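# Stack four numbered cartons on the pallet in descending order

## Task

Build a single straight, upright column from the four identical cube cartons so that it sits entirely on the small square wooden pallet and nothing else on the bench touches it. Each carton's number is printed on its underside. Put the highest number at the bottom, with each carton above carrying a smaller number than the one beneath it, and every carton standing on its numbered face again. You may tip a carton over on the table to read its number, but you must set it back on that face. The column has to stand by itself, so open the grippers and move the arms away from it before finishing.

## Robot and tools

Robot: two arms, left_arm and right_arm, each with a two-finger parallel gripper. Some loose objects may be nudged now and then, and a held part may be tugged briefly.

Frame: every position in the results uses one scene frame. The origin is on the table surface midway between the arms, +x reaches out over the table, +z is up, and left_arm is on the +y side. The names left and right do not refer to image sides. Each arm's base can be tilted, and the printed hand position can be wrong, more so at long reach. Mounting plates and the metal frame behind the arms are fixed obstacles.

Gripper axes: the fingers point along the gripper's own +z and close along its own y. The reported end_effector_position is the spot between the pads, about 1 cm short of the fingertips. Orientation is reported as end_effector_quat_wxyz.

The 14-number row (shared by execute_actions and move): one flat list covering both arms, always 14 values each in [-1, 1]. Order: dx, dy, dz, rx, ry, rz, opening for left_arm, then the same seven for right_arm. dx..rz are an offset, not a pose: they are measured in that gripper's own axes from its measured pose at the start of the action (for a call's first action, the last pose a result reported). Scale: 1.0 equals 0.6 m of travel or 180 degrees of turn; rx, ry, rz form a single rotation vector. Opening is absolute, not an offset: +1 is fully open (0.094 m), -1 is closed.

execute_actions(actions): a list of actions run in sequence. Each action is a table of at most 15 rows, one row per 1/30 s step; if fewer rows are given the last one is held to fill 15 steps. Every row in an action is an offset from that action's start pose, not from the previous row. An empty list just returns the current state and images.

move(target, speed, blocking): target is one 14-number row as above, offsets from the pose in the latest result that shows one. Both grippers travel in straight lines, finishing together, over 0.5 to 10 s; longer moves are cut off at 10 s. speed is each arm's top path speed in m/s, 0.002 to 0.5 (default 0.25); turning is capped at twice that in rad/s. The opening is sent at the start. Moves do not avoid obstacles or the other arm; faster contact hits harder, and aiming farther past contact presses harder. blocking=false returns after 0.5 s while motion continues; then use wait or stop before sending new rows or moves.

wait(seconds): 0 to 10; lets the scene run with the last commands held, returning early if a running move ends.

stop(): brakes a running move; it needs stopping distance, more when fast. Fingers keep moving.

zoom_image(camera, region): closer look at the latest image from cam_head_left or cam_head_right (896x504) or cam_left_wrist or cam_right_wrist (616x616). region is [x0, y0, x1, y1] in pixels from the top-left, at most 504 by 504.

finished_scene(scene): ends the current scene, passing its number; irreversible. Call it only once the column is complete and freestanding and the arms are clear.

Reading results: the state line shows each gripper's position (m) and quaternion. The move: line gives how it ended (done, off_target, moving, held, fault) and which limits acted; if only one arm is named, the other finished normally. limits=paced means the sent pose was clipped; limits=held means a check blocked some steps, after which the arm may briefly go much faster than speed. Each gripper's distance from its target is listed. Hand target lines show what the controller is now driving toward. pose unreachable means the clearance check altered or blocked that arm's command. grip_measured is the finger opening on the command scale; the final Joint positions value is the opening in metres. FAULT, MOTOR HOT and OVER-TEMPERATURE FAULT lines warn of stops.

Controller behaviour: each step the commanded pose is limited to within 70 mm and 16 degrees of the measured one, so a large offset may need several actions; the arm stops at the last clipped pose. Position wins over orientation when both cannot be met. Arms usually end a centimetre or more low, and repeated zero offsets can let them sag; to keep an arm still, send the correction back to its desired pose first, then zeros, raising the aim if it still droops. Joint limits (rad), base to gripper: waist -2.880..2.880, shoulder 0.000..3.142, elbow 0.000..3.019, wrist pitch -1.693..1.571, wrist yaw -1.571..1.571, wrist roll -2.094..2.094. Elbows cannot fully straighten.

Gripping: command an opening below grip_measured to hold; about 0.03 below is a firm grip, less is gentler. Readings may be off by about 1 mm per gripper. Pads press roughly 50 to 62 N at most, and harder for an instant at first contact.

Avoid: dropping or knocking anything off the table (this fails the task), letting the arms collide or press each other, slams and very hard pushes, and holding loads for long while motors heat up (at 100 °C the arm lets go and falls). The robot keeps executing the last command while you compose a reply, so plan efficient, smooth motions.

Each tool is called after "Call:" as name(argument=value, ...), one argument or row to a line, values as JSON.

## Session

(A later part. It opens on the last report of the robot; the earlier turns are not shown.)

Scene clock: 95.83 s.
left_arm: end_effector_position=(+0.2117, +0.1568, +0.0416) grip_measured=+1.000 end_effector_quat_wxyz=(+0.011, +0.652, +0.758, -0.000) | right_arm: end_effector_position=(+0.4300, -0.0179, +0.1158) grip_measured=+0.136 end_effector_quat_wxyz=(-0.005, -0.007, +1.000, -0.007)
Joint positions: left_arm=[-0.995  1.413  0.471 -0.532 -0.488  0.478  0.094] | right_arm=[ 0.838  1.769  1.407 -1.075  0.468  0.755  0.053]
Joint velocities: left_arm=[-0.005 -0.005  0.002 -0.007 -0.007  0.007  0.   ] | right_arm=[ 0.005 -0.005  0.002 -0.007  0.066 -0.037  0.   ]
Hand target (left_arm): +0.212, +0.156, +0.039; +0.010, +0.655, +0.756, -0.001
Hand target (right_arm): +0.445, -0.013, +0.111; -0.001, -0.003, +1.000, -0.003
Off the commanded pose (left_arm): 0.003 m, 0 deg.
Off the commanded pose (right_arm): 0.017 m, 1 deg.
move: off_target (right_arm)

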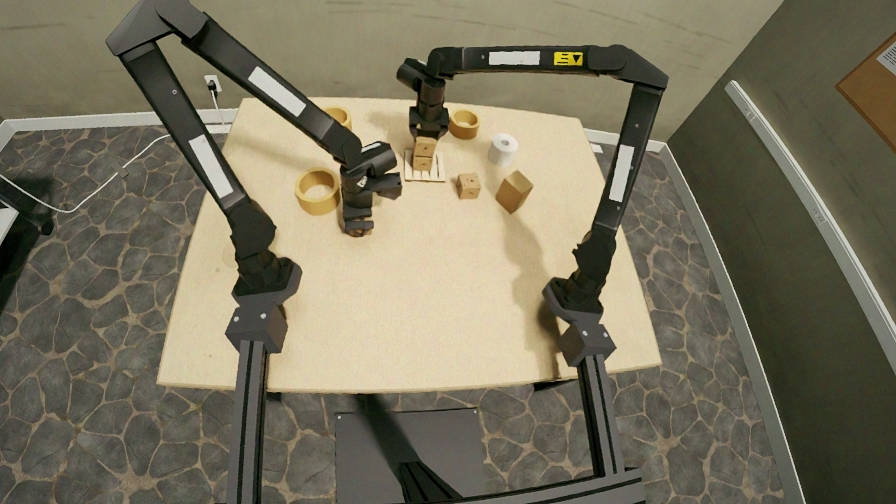

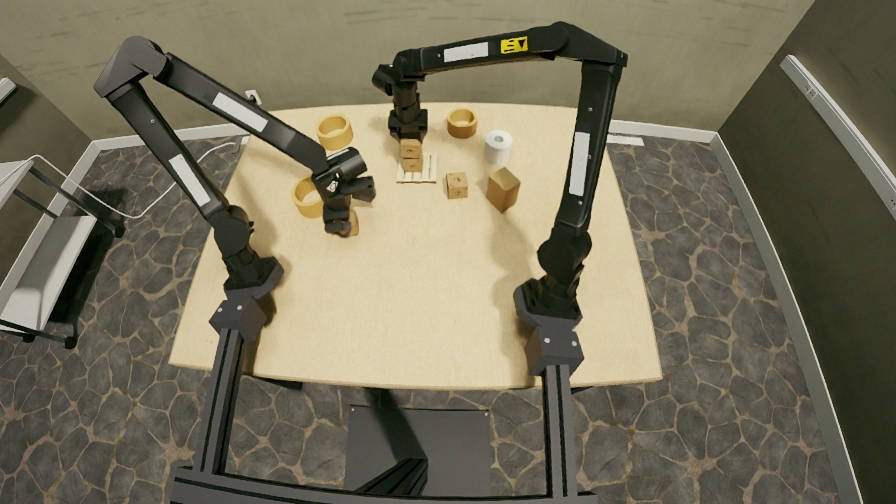

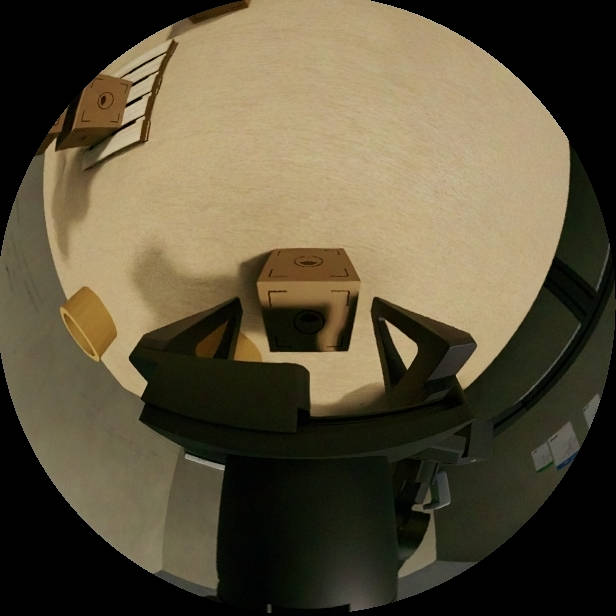

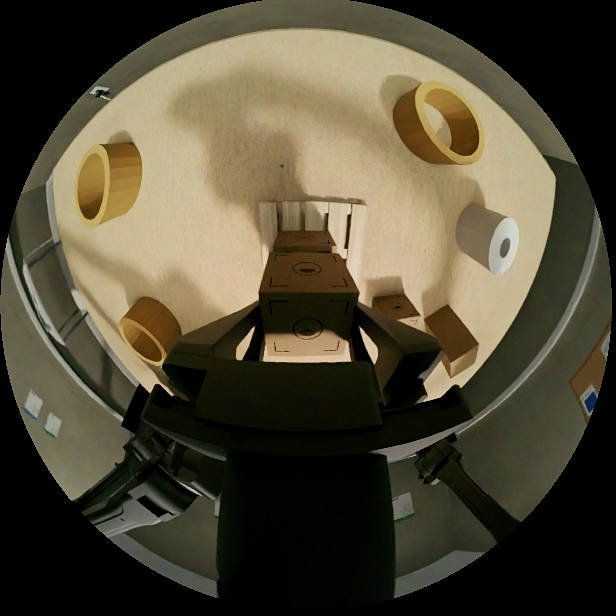

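Call:
move(
  target=[0,0,0,0,0,0,0.1,-0.022,0.018,0.016,0,0,0,0.09],
  speed=0.03,
)

Call:
move(
  target=[0,0,-0.25,0,0,0.045,0.1,-0.01,0.008,0,0,0,0,0.09],
)

Call:
zoom_image(
  camera="cam_left_wrist",
  region=[40,40,240,240],
)

Call:
zoom_image(
  camera="cam_head_left",
  region=[380,110,480,200],
)

Scene clock: 97.13 s.
left_arm: end_effector_position=(+0.2117, +0.1567, +0.0416) grip_measured=+0.140 end_effector_quat_wxyz=(+0.011, +0.652, +0.758, -0.000) | right_arm: end_effector_position=(+0.4252, -0.0152, +0.1051) grip_measured=+0.136 end_effector_quat_wxyz=(-0.012, -0.013, +1.000, -0.014)
Joint positions: left_arm=[-0.995  1.413  0.471 -0.532 -0.488  0.48   0.054] | right_arm=[ 0.838  1.793  1.408 -1.075  0.468  0.755  0.053]
Joint velocities: left_arm=[-0.005 -0.015 -0.002  0.012  0.007  0.022 -0.001] | right_arm=[ 0.005 -0.015 -0.017  0.002 -0.037  0.007  0.   ]
Hand target (left_arm): +0.212, +0.157, +0.042; +0.011, +0.652, +0.758, -0.000
Hand target (right_arm): +0.443, -0.008, +0.106; -0.005, -0.007, +1.000, -0.007
Off the commanded pose (left_arm): 0.000 m, 0 deg.
Off the commanded pose (right_arm): 0.020 m, 1 deg.
move: off_target (right_arm)

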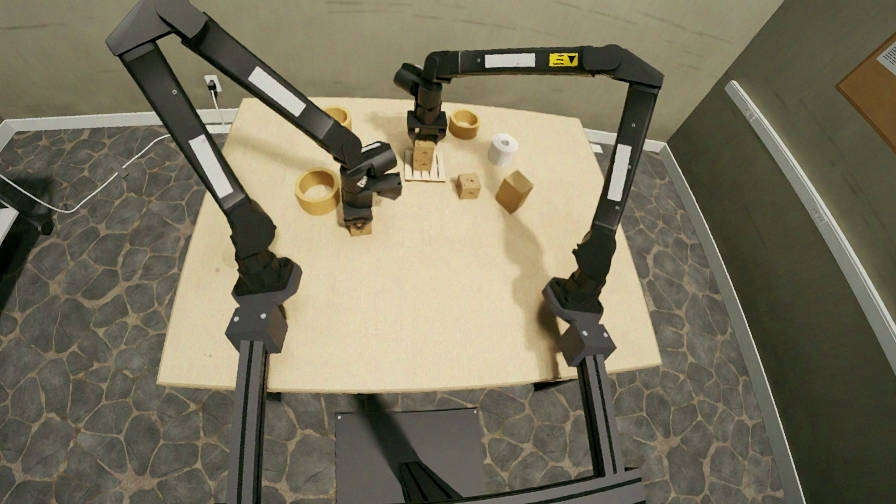

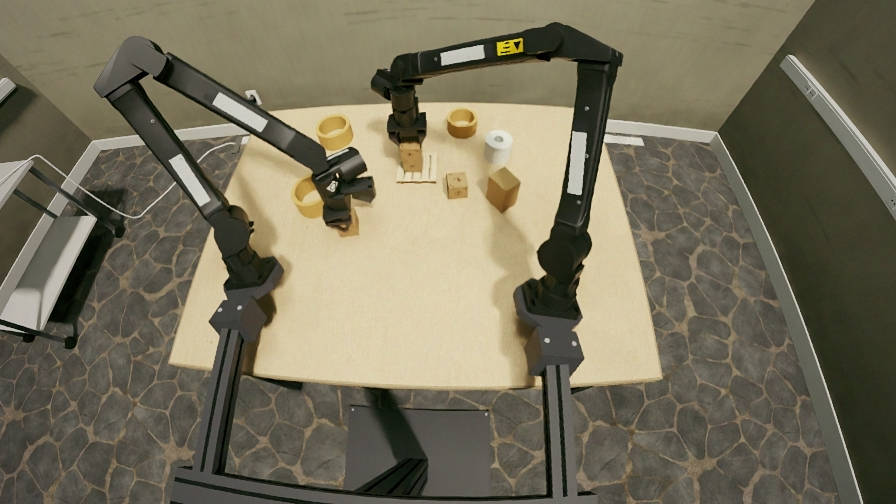

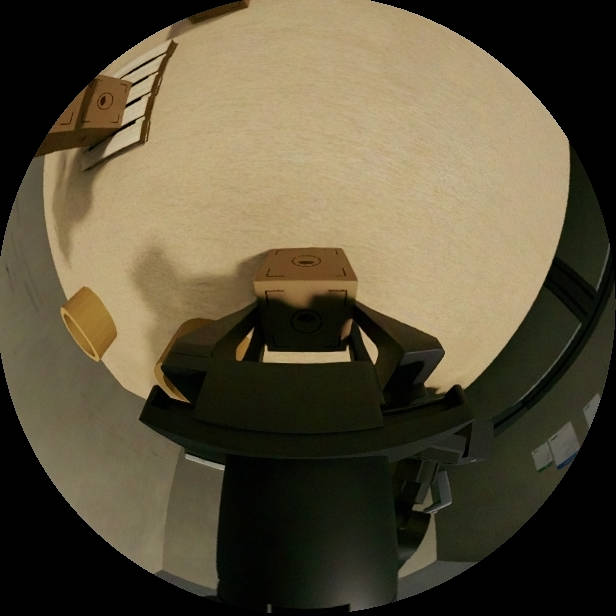

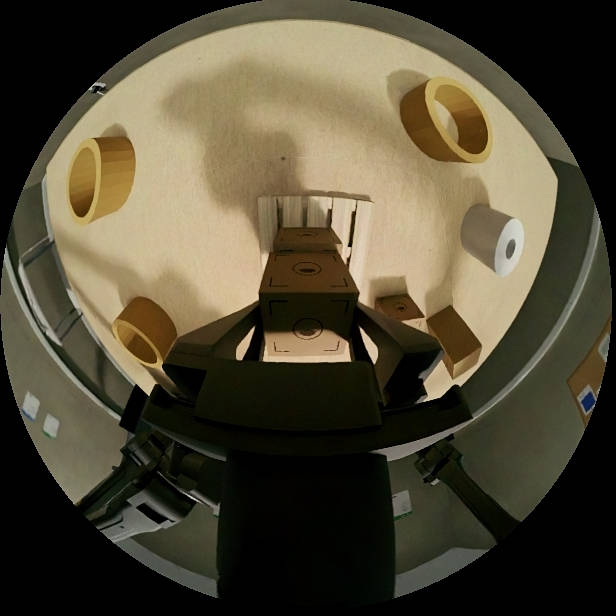

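Scene clock: 98.23 s.
left_arm: end_effector_position=(+0.2012, +0.1683, +0.1796) grip_measured=+0.140 end_effector_quat_wxyz=(-0.002, +0.713, +0.701, +0.007) | right_arm: end_effector_position=(+0.4248, -0.0156, +0.1051) grip_measured=+0.136 end_effector_quat_wxyz=(-0.013, -0.013, +1.000, -0.014)
Joint positions: left_arm=[-1.265  1.118  0.643 -1.175 -0.493  0.325  0.054] | right_arm=[ 0.838  1.793  1.408 -1.077  0.468  0.755  0.053]
Joint velocities: left_arm=[ 0.005 -0.005  0.002 -0.027 -0.007  0.022 -0.   ] | right_arm=[-0.005  0.005  0.017  0.002 -0.007  0.007 -0.001]
Hand target (left_arm): +0.209, +0.160, +0.191; +0.012, +0.704, +0.710, +0.002
Hand target (right_arm): +0.431, -0.010, +0.105; -0.012, -0.013, +1.000, -0.014
Off the commanded pose (left_arm): 0.017 m, 2 deg.
Off the commanded pose (right_arm): 0.008 m, 0 deg.
move: off_target (left_arm)

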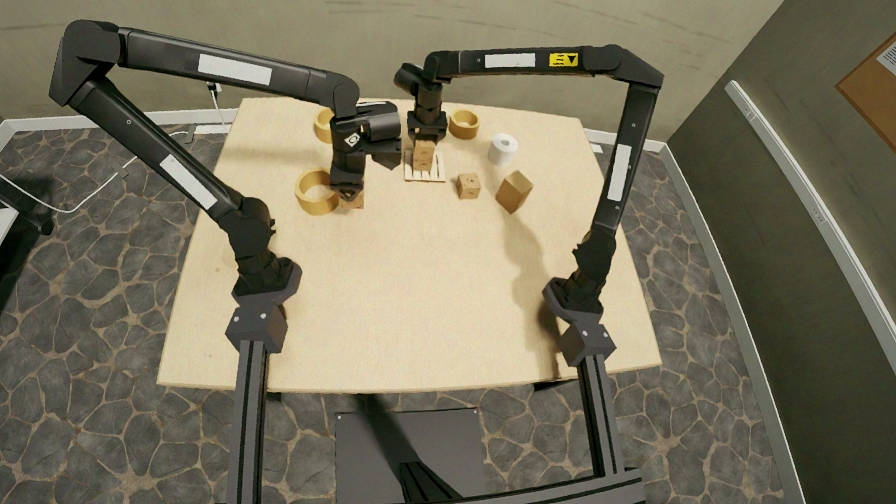

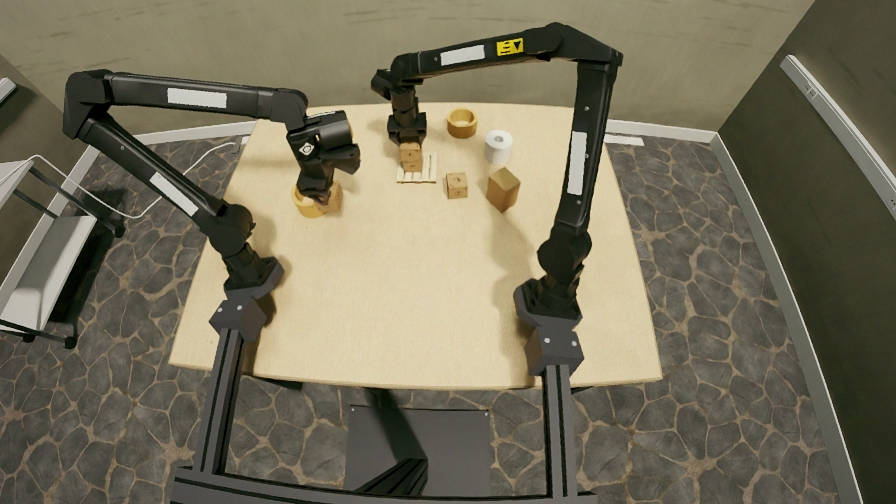

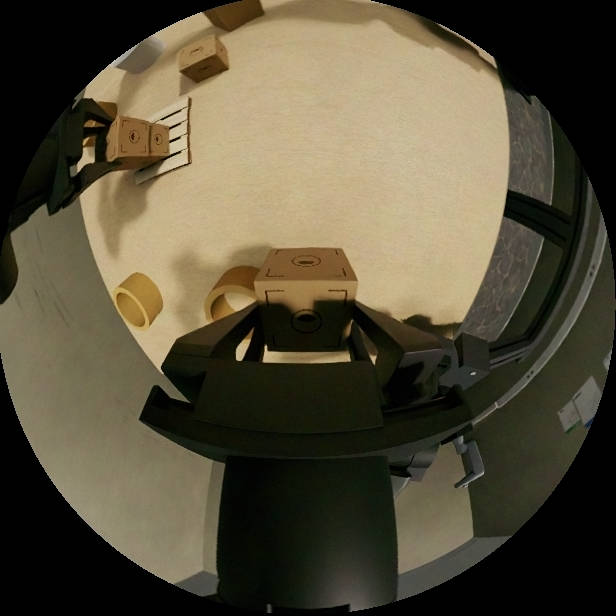

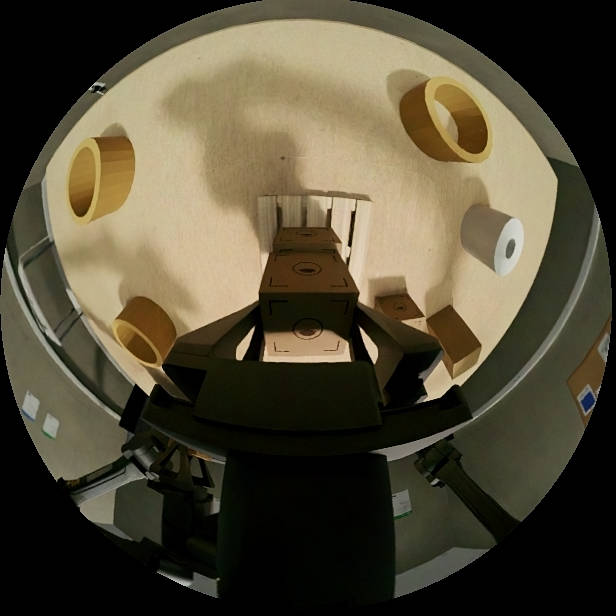

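Region (40, 40, 240, 240) of cam_left_wrist's 616x616 image, scaled by 2.520, with more detail than that image has.

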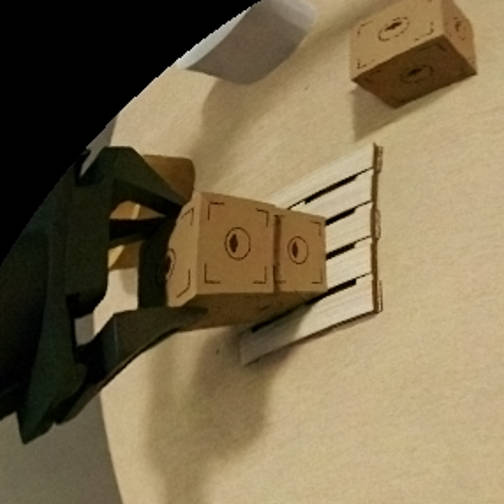

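Region (380, 110, 480, 200) of cam_head_left's 896x504 image, scaled by 5.040, with more detail than that image has; it fills the top 454 rows of this view, and the rest is white.

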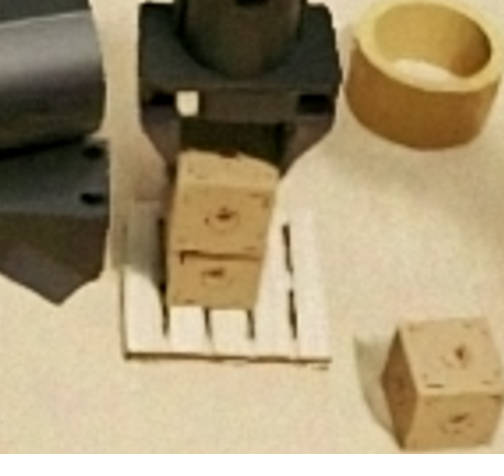

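Call:
move(
  target=[0,0,-0.02,0,0,0,0.1,-0.04,0.012,-0.008,-0.005,-0.008,0,0.09],
  speed=0.03,
)

Call:
zoom_image(
  camera="cam_left_wrist",
  region=[40,40,240,240],
)

Scene clock: 99.73 s.
left_arm: end_effector_position=(+0.1966, +0.1750, +0.1807) grip_measured=+0.140 end_effector_quat_wxyz=(-0.014, +0.718, +0.696, +0.013) | right_arm: end_effector_position=(+0.4306, -0.0133, +0.1091) grip_measured=+0.136 end_effector_quat_wxyz=(-0.008, -0.018, +1.000, -0.011)
Joint positions: left_arm=[-1.276  1.118  0.641 -1.212 -0.493  0.313  0.054] | right_arm=[ 0.838  1.793  1.422 -1.077  0.47   0.739  0.053]
Joint velocities: left_arm=[ 0.005 -0.005 -0.002  0.002 -0.007 -0.051  0.001] | right_arm=[-0.024 -0.005 -0.017 -0.012 -0.007 -0.007  0.001]
Hand target (left_arm): +0.201, +0.168, +0.191; -0.002, +0.713, +0.701, +0.007
Hand target (right_arm): +0.448, -0.008, +0.110; -0.000, -0.014, +1.000, -0.006
Off the commanded pose (left_arm): 0.014 m, 2 deg.
Off the commanded pose (right_arm): 0.019 m, 1 deg.
move: off_target (left_arm, right_arm)

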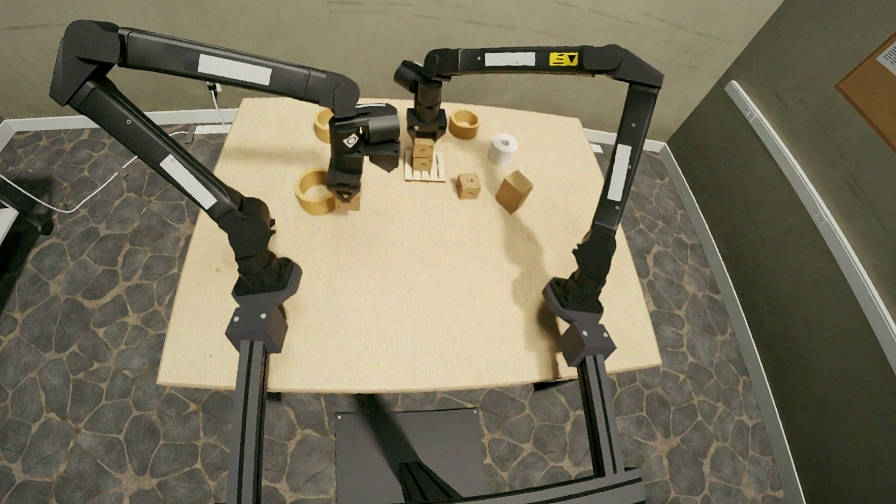

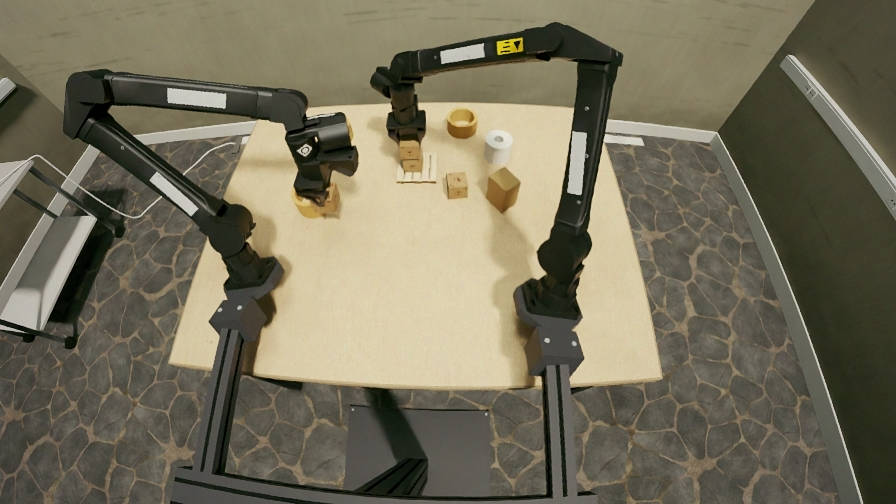

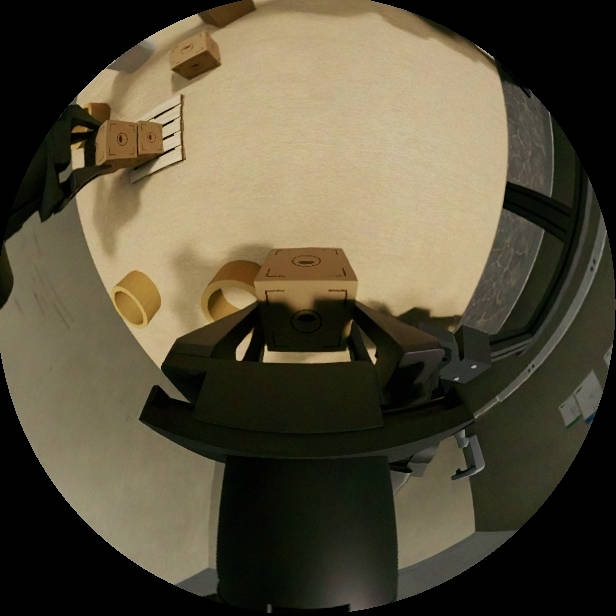

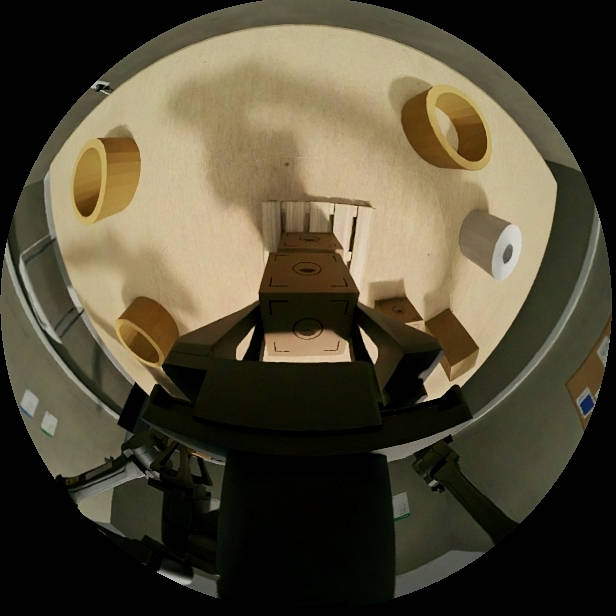

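Region (40, 40, 240, 240) of cam_left_wrist's 616x616 image, scaled by 2.520, with more detail than that image has.

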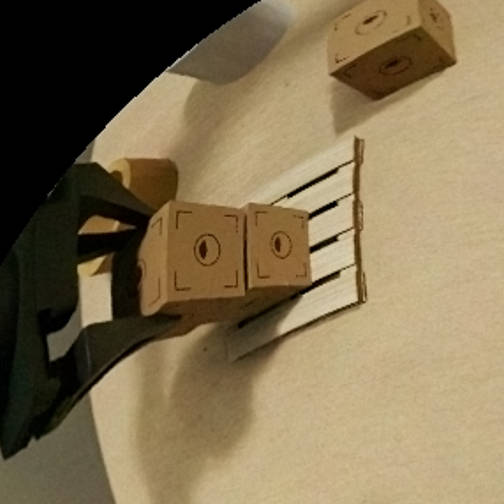

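Good; release with a slight settle.

Call:
execute_actions(
  actions=[
    [[0,0,-0.01,0,0,0,0.1,-0.015,0.005,0.004,0,0,0,0.09]],
    [[0,0,0,0,0,0,0.1,-0.01,0,0,0,0,0,1]],
  ],
)

Call:
move(
  target=[0,0,-0.03,0,0,0,0.1,0,0,-0.13,0,0,0,1],
  speed=0.15,
)

Call:
move(
  target=[0,0,0,0,0,0,0.1,0.13,-0.2,0.06,0,0,0,1],
)

Scene clock: 100.93 s.
left_arm: end_effector_position=(+0.1948, +0.1791, +0.1797) grip_measured=+0.140 end_effector_quat_wxyz=(-0.021, +0.721, +0.693, +0.017) | right_arm: end_effector_position=(+0.4306, -0.0133, +0.1091) grip_measured=+1.000 end_effector_quat_wxyz=(-0.008, -0.018, +1.000, -0.011)
Joint positions: left_arm=[-1.276  1.118  0.638 -1.225 -0.493  0.312  0.054] | right_arm=[ 0.838  1.793  1.422 -1.077  0.47   0.739  0.094]
Joint velocities: left_arm=[-0.015 -0.015 -0.007 -0.002 -0.037  0.022  0.   ] | right_arm=[ 0.005 -0.005  0.002  0.022  0.007 -0.007  0.   ]
Hand target (left_arm): +0.196, +0.178, +0.181; -0.019, +0.720, +0.693, +0.016
Hand target (right_arm): +0.437, -0.013, +0.109; -0.008, -0.018, +1.000, -0.011
Off the commanded pose (left_arm): 0.002 m, 0 deg.
Off the commanded pose (right_arm): 0.006 m, 0 deg.

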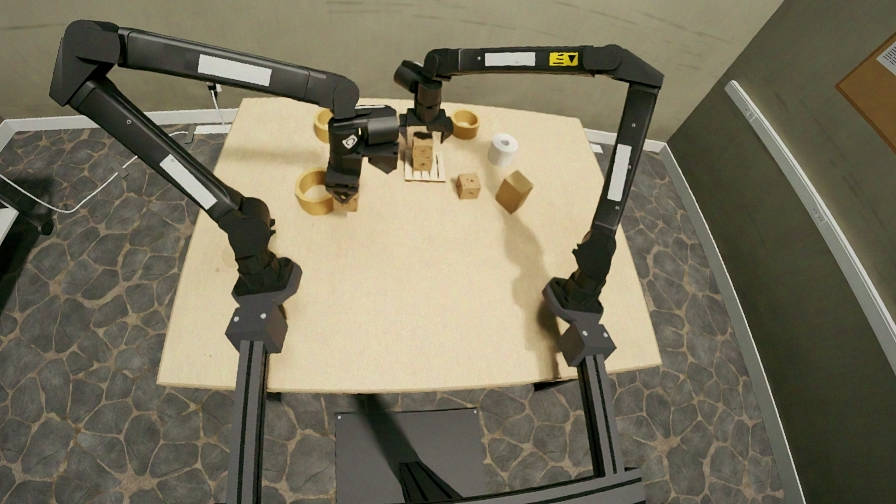

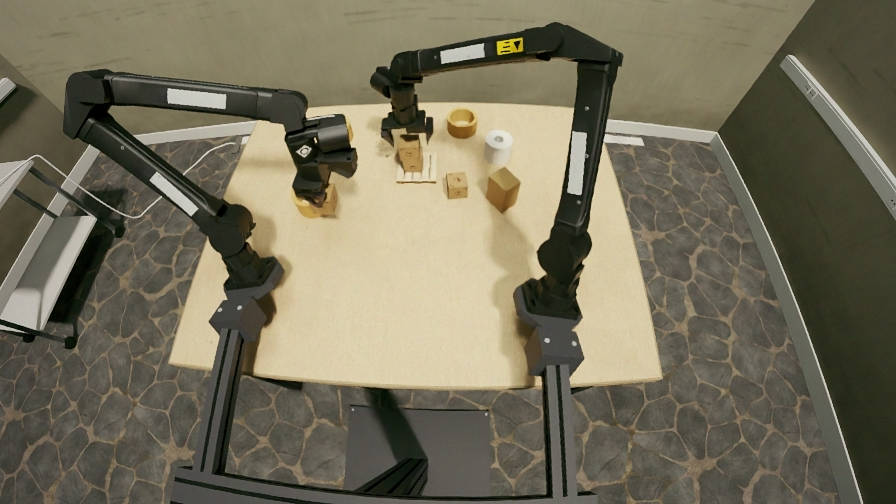

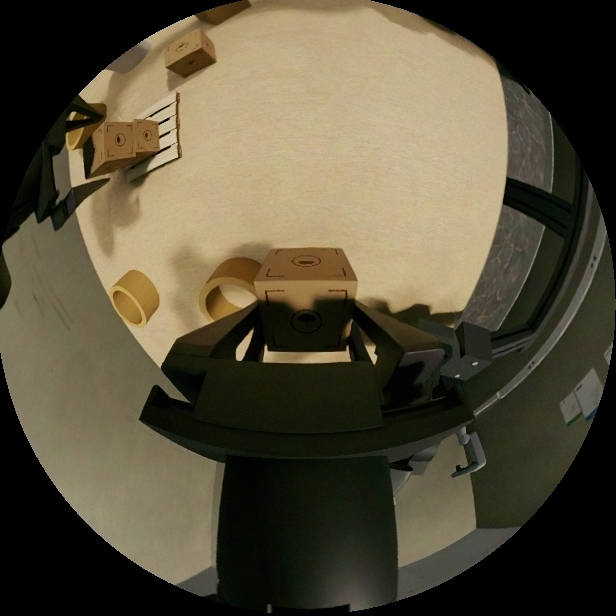

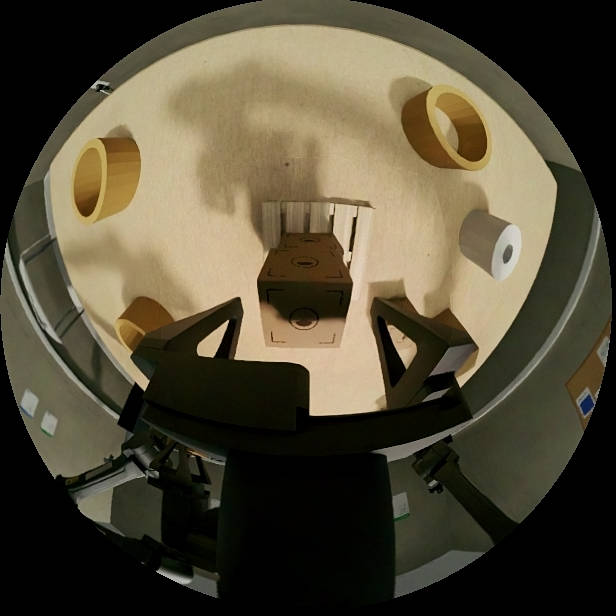

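Scene clock: 101.90 s.
left_arm: end_effector_position=(+0.1877, +0.1886, +0.1831) grip_measured=+0.140 end_effector_quat_wxyz=(-0.038, +0.728, +0.684, +0.028) | right_arm: end_effector_position=(+0.4181, -0.0179, +0.1696) grip_measured=+1.000 end_effector_quat_wxyz=(-0.022, -0.032, +0.999, -0.025)
Joint positions: left_arm=[-1.299  1.118  0.638 -1.283 -0.492  0.288  0.054] | right_arm=[ 0.9    1.736  1.481 -1.268  0.476  0.8    0.094]
Joint velocities: left_arm=[-0.005  0.005  0.007 -0.007 -0.051 -0.037  0.   ] | right_arm=[ 0.005 -0.005  0.002 -0.017 -0.051  0.022  0.   ]
Hand target (left_arm): +0.195, +0.179, +0.197; -0.020, +0.721, +0.693, +0.017
Hand target (right_arm): +0.430, -0.012, +0.187; -0.008, -0.018, +1.000, -0.012
Off the commanded pose (left_arm): 0.019 m, 3 deg.
Off the commanded pose (right_arm): 0.023 m, 3 deg.
move: off_target (left_arm, right_arm)

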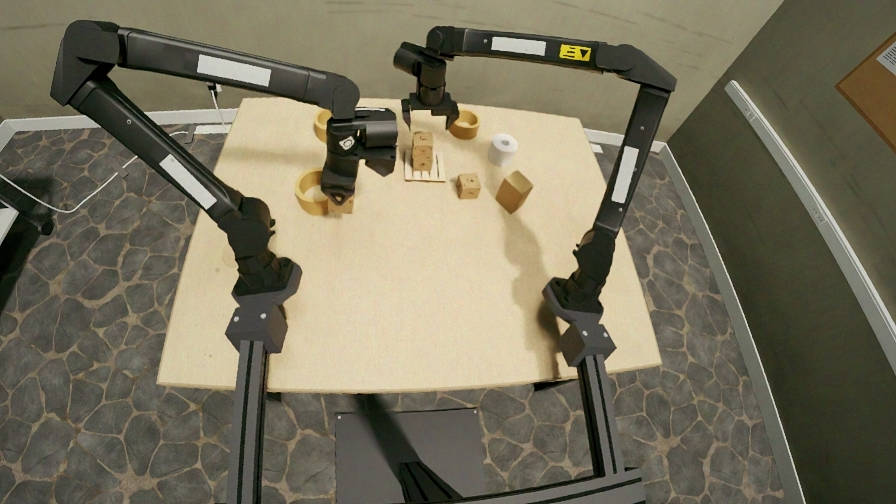

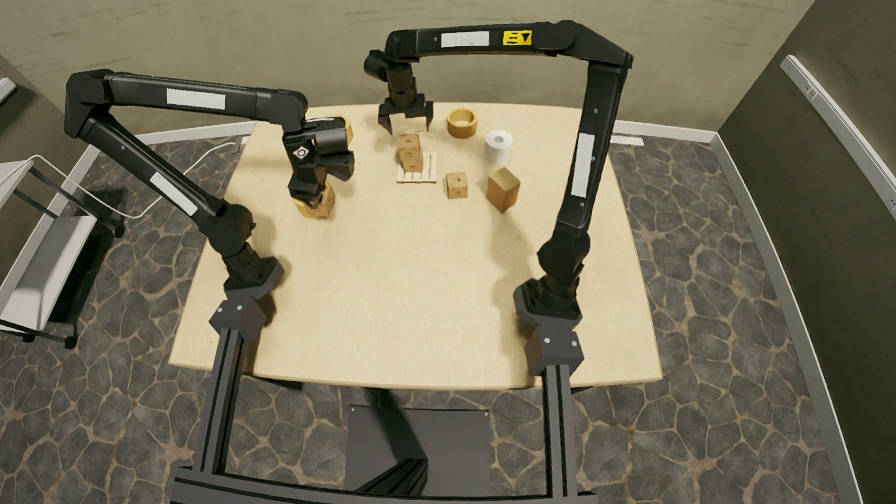

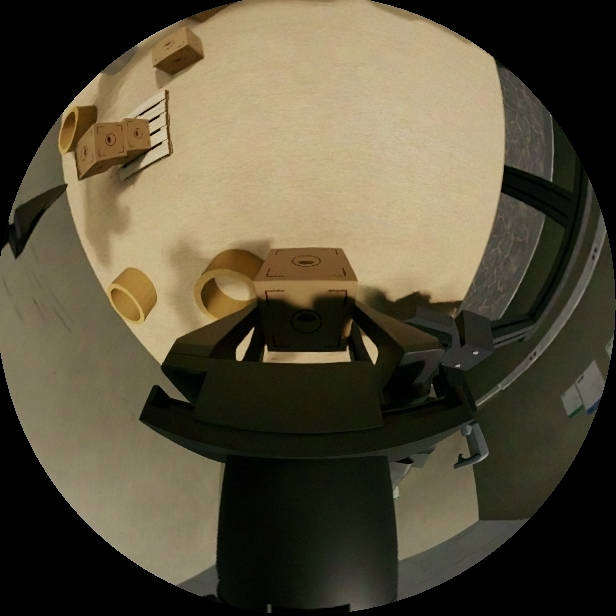

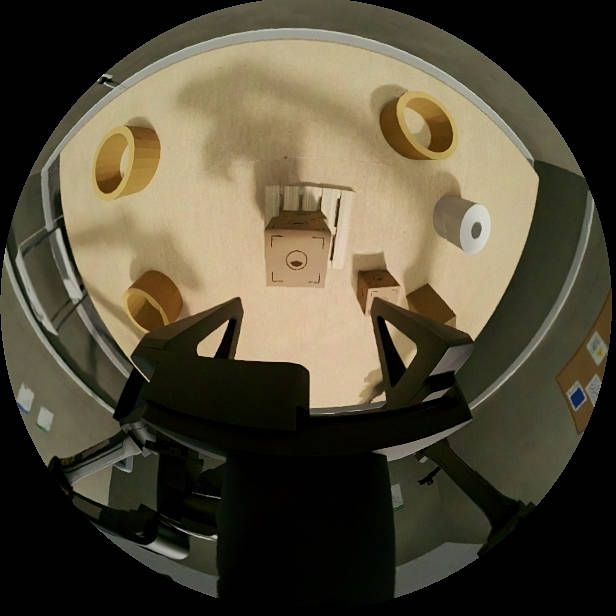

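Scene clock: 102.97 s.
left_arm: end_effector_position=(+0.1867, +0.1899, +0.1819) grip_measured=+0.140 end_effector_quat_wxyz=(-0.039, +0.729, +0.683, +0.028) | right_arm: end_effector_position=(+0.3442, -0.1399, +0.1430) grip_measured=+1.000 end_effector_quat_wxyz=(-0.022, -0.029, +0.999, -0.025)
Joint positions: left_arm=[-1.299  1.118  0.633 -1.283 -0.492  0.288  0.054] | right_arm=[ 0.804  1.412  1.018 -1.082  0.469  0.699  0.094]
Joint velocities: left_arm=[ 0.005  0.005 -0.022 -0.007 -0.081  0.066 -0.001] | right_arm=[-0.015 -0.005  0.002 -0.007 -0.037 -0.022  0.   ]
Hand target (left_arm): +0.188, +0.189, +0.183; -0.038, +0.728, +0.684, +0.028
Hand target (right_arm): +0.345, -0.143, +0.142; -0.021, -0.031, +0.999, -0.024
Off the commanded pose (left_arm): 0.002 m, 0 deg.
Off the commanded pose (right_arm): 0.005 m, 0 deg.
move: done

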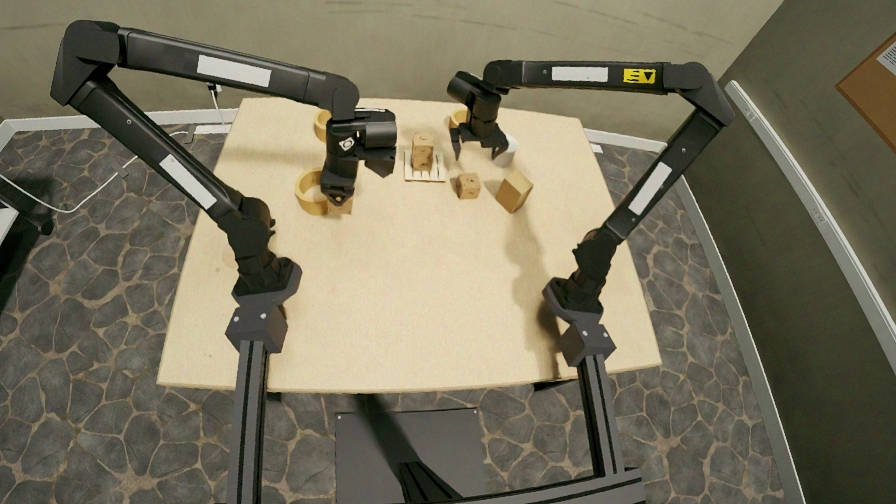

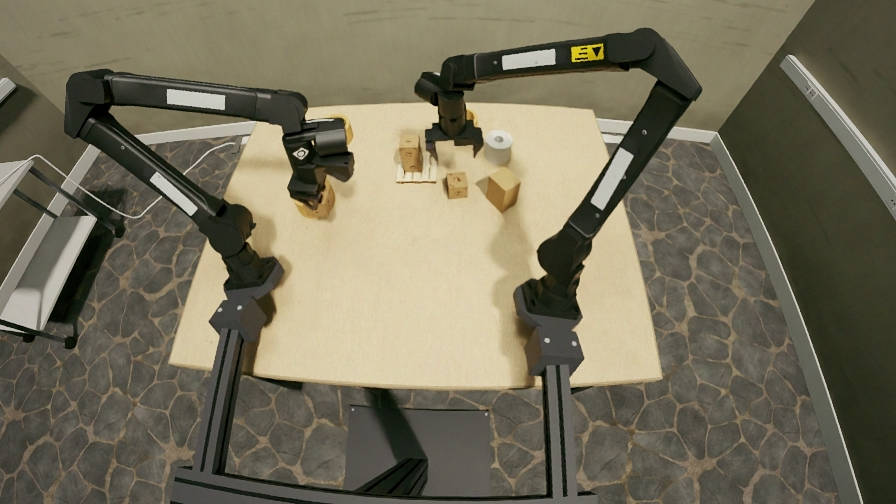

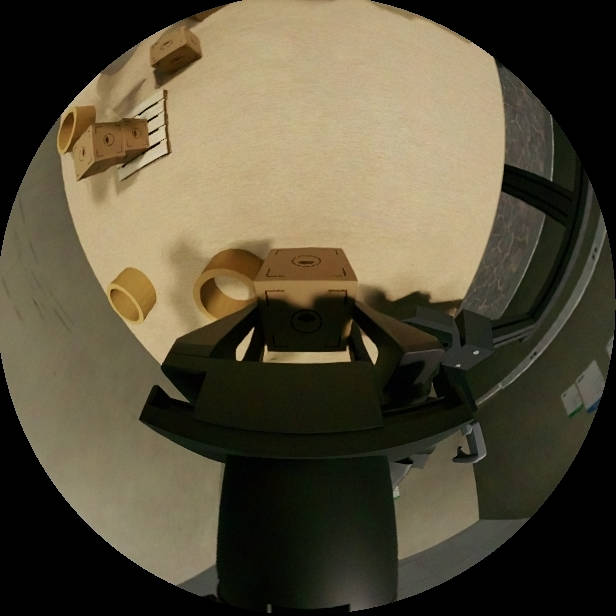

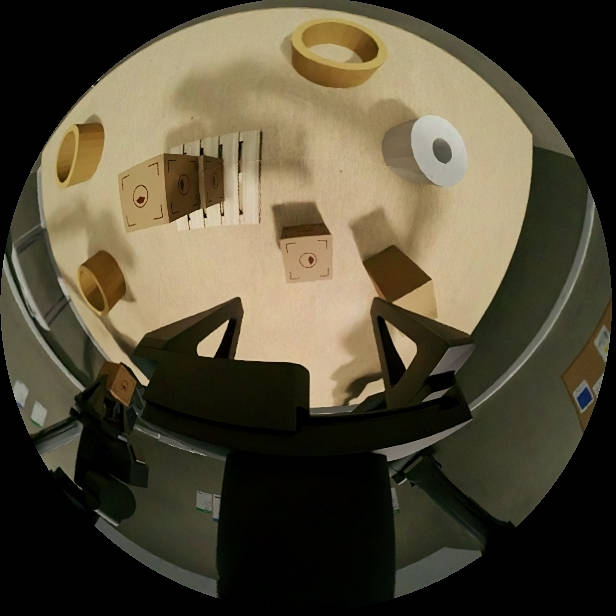

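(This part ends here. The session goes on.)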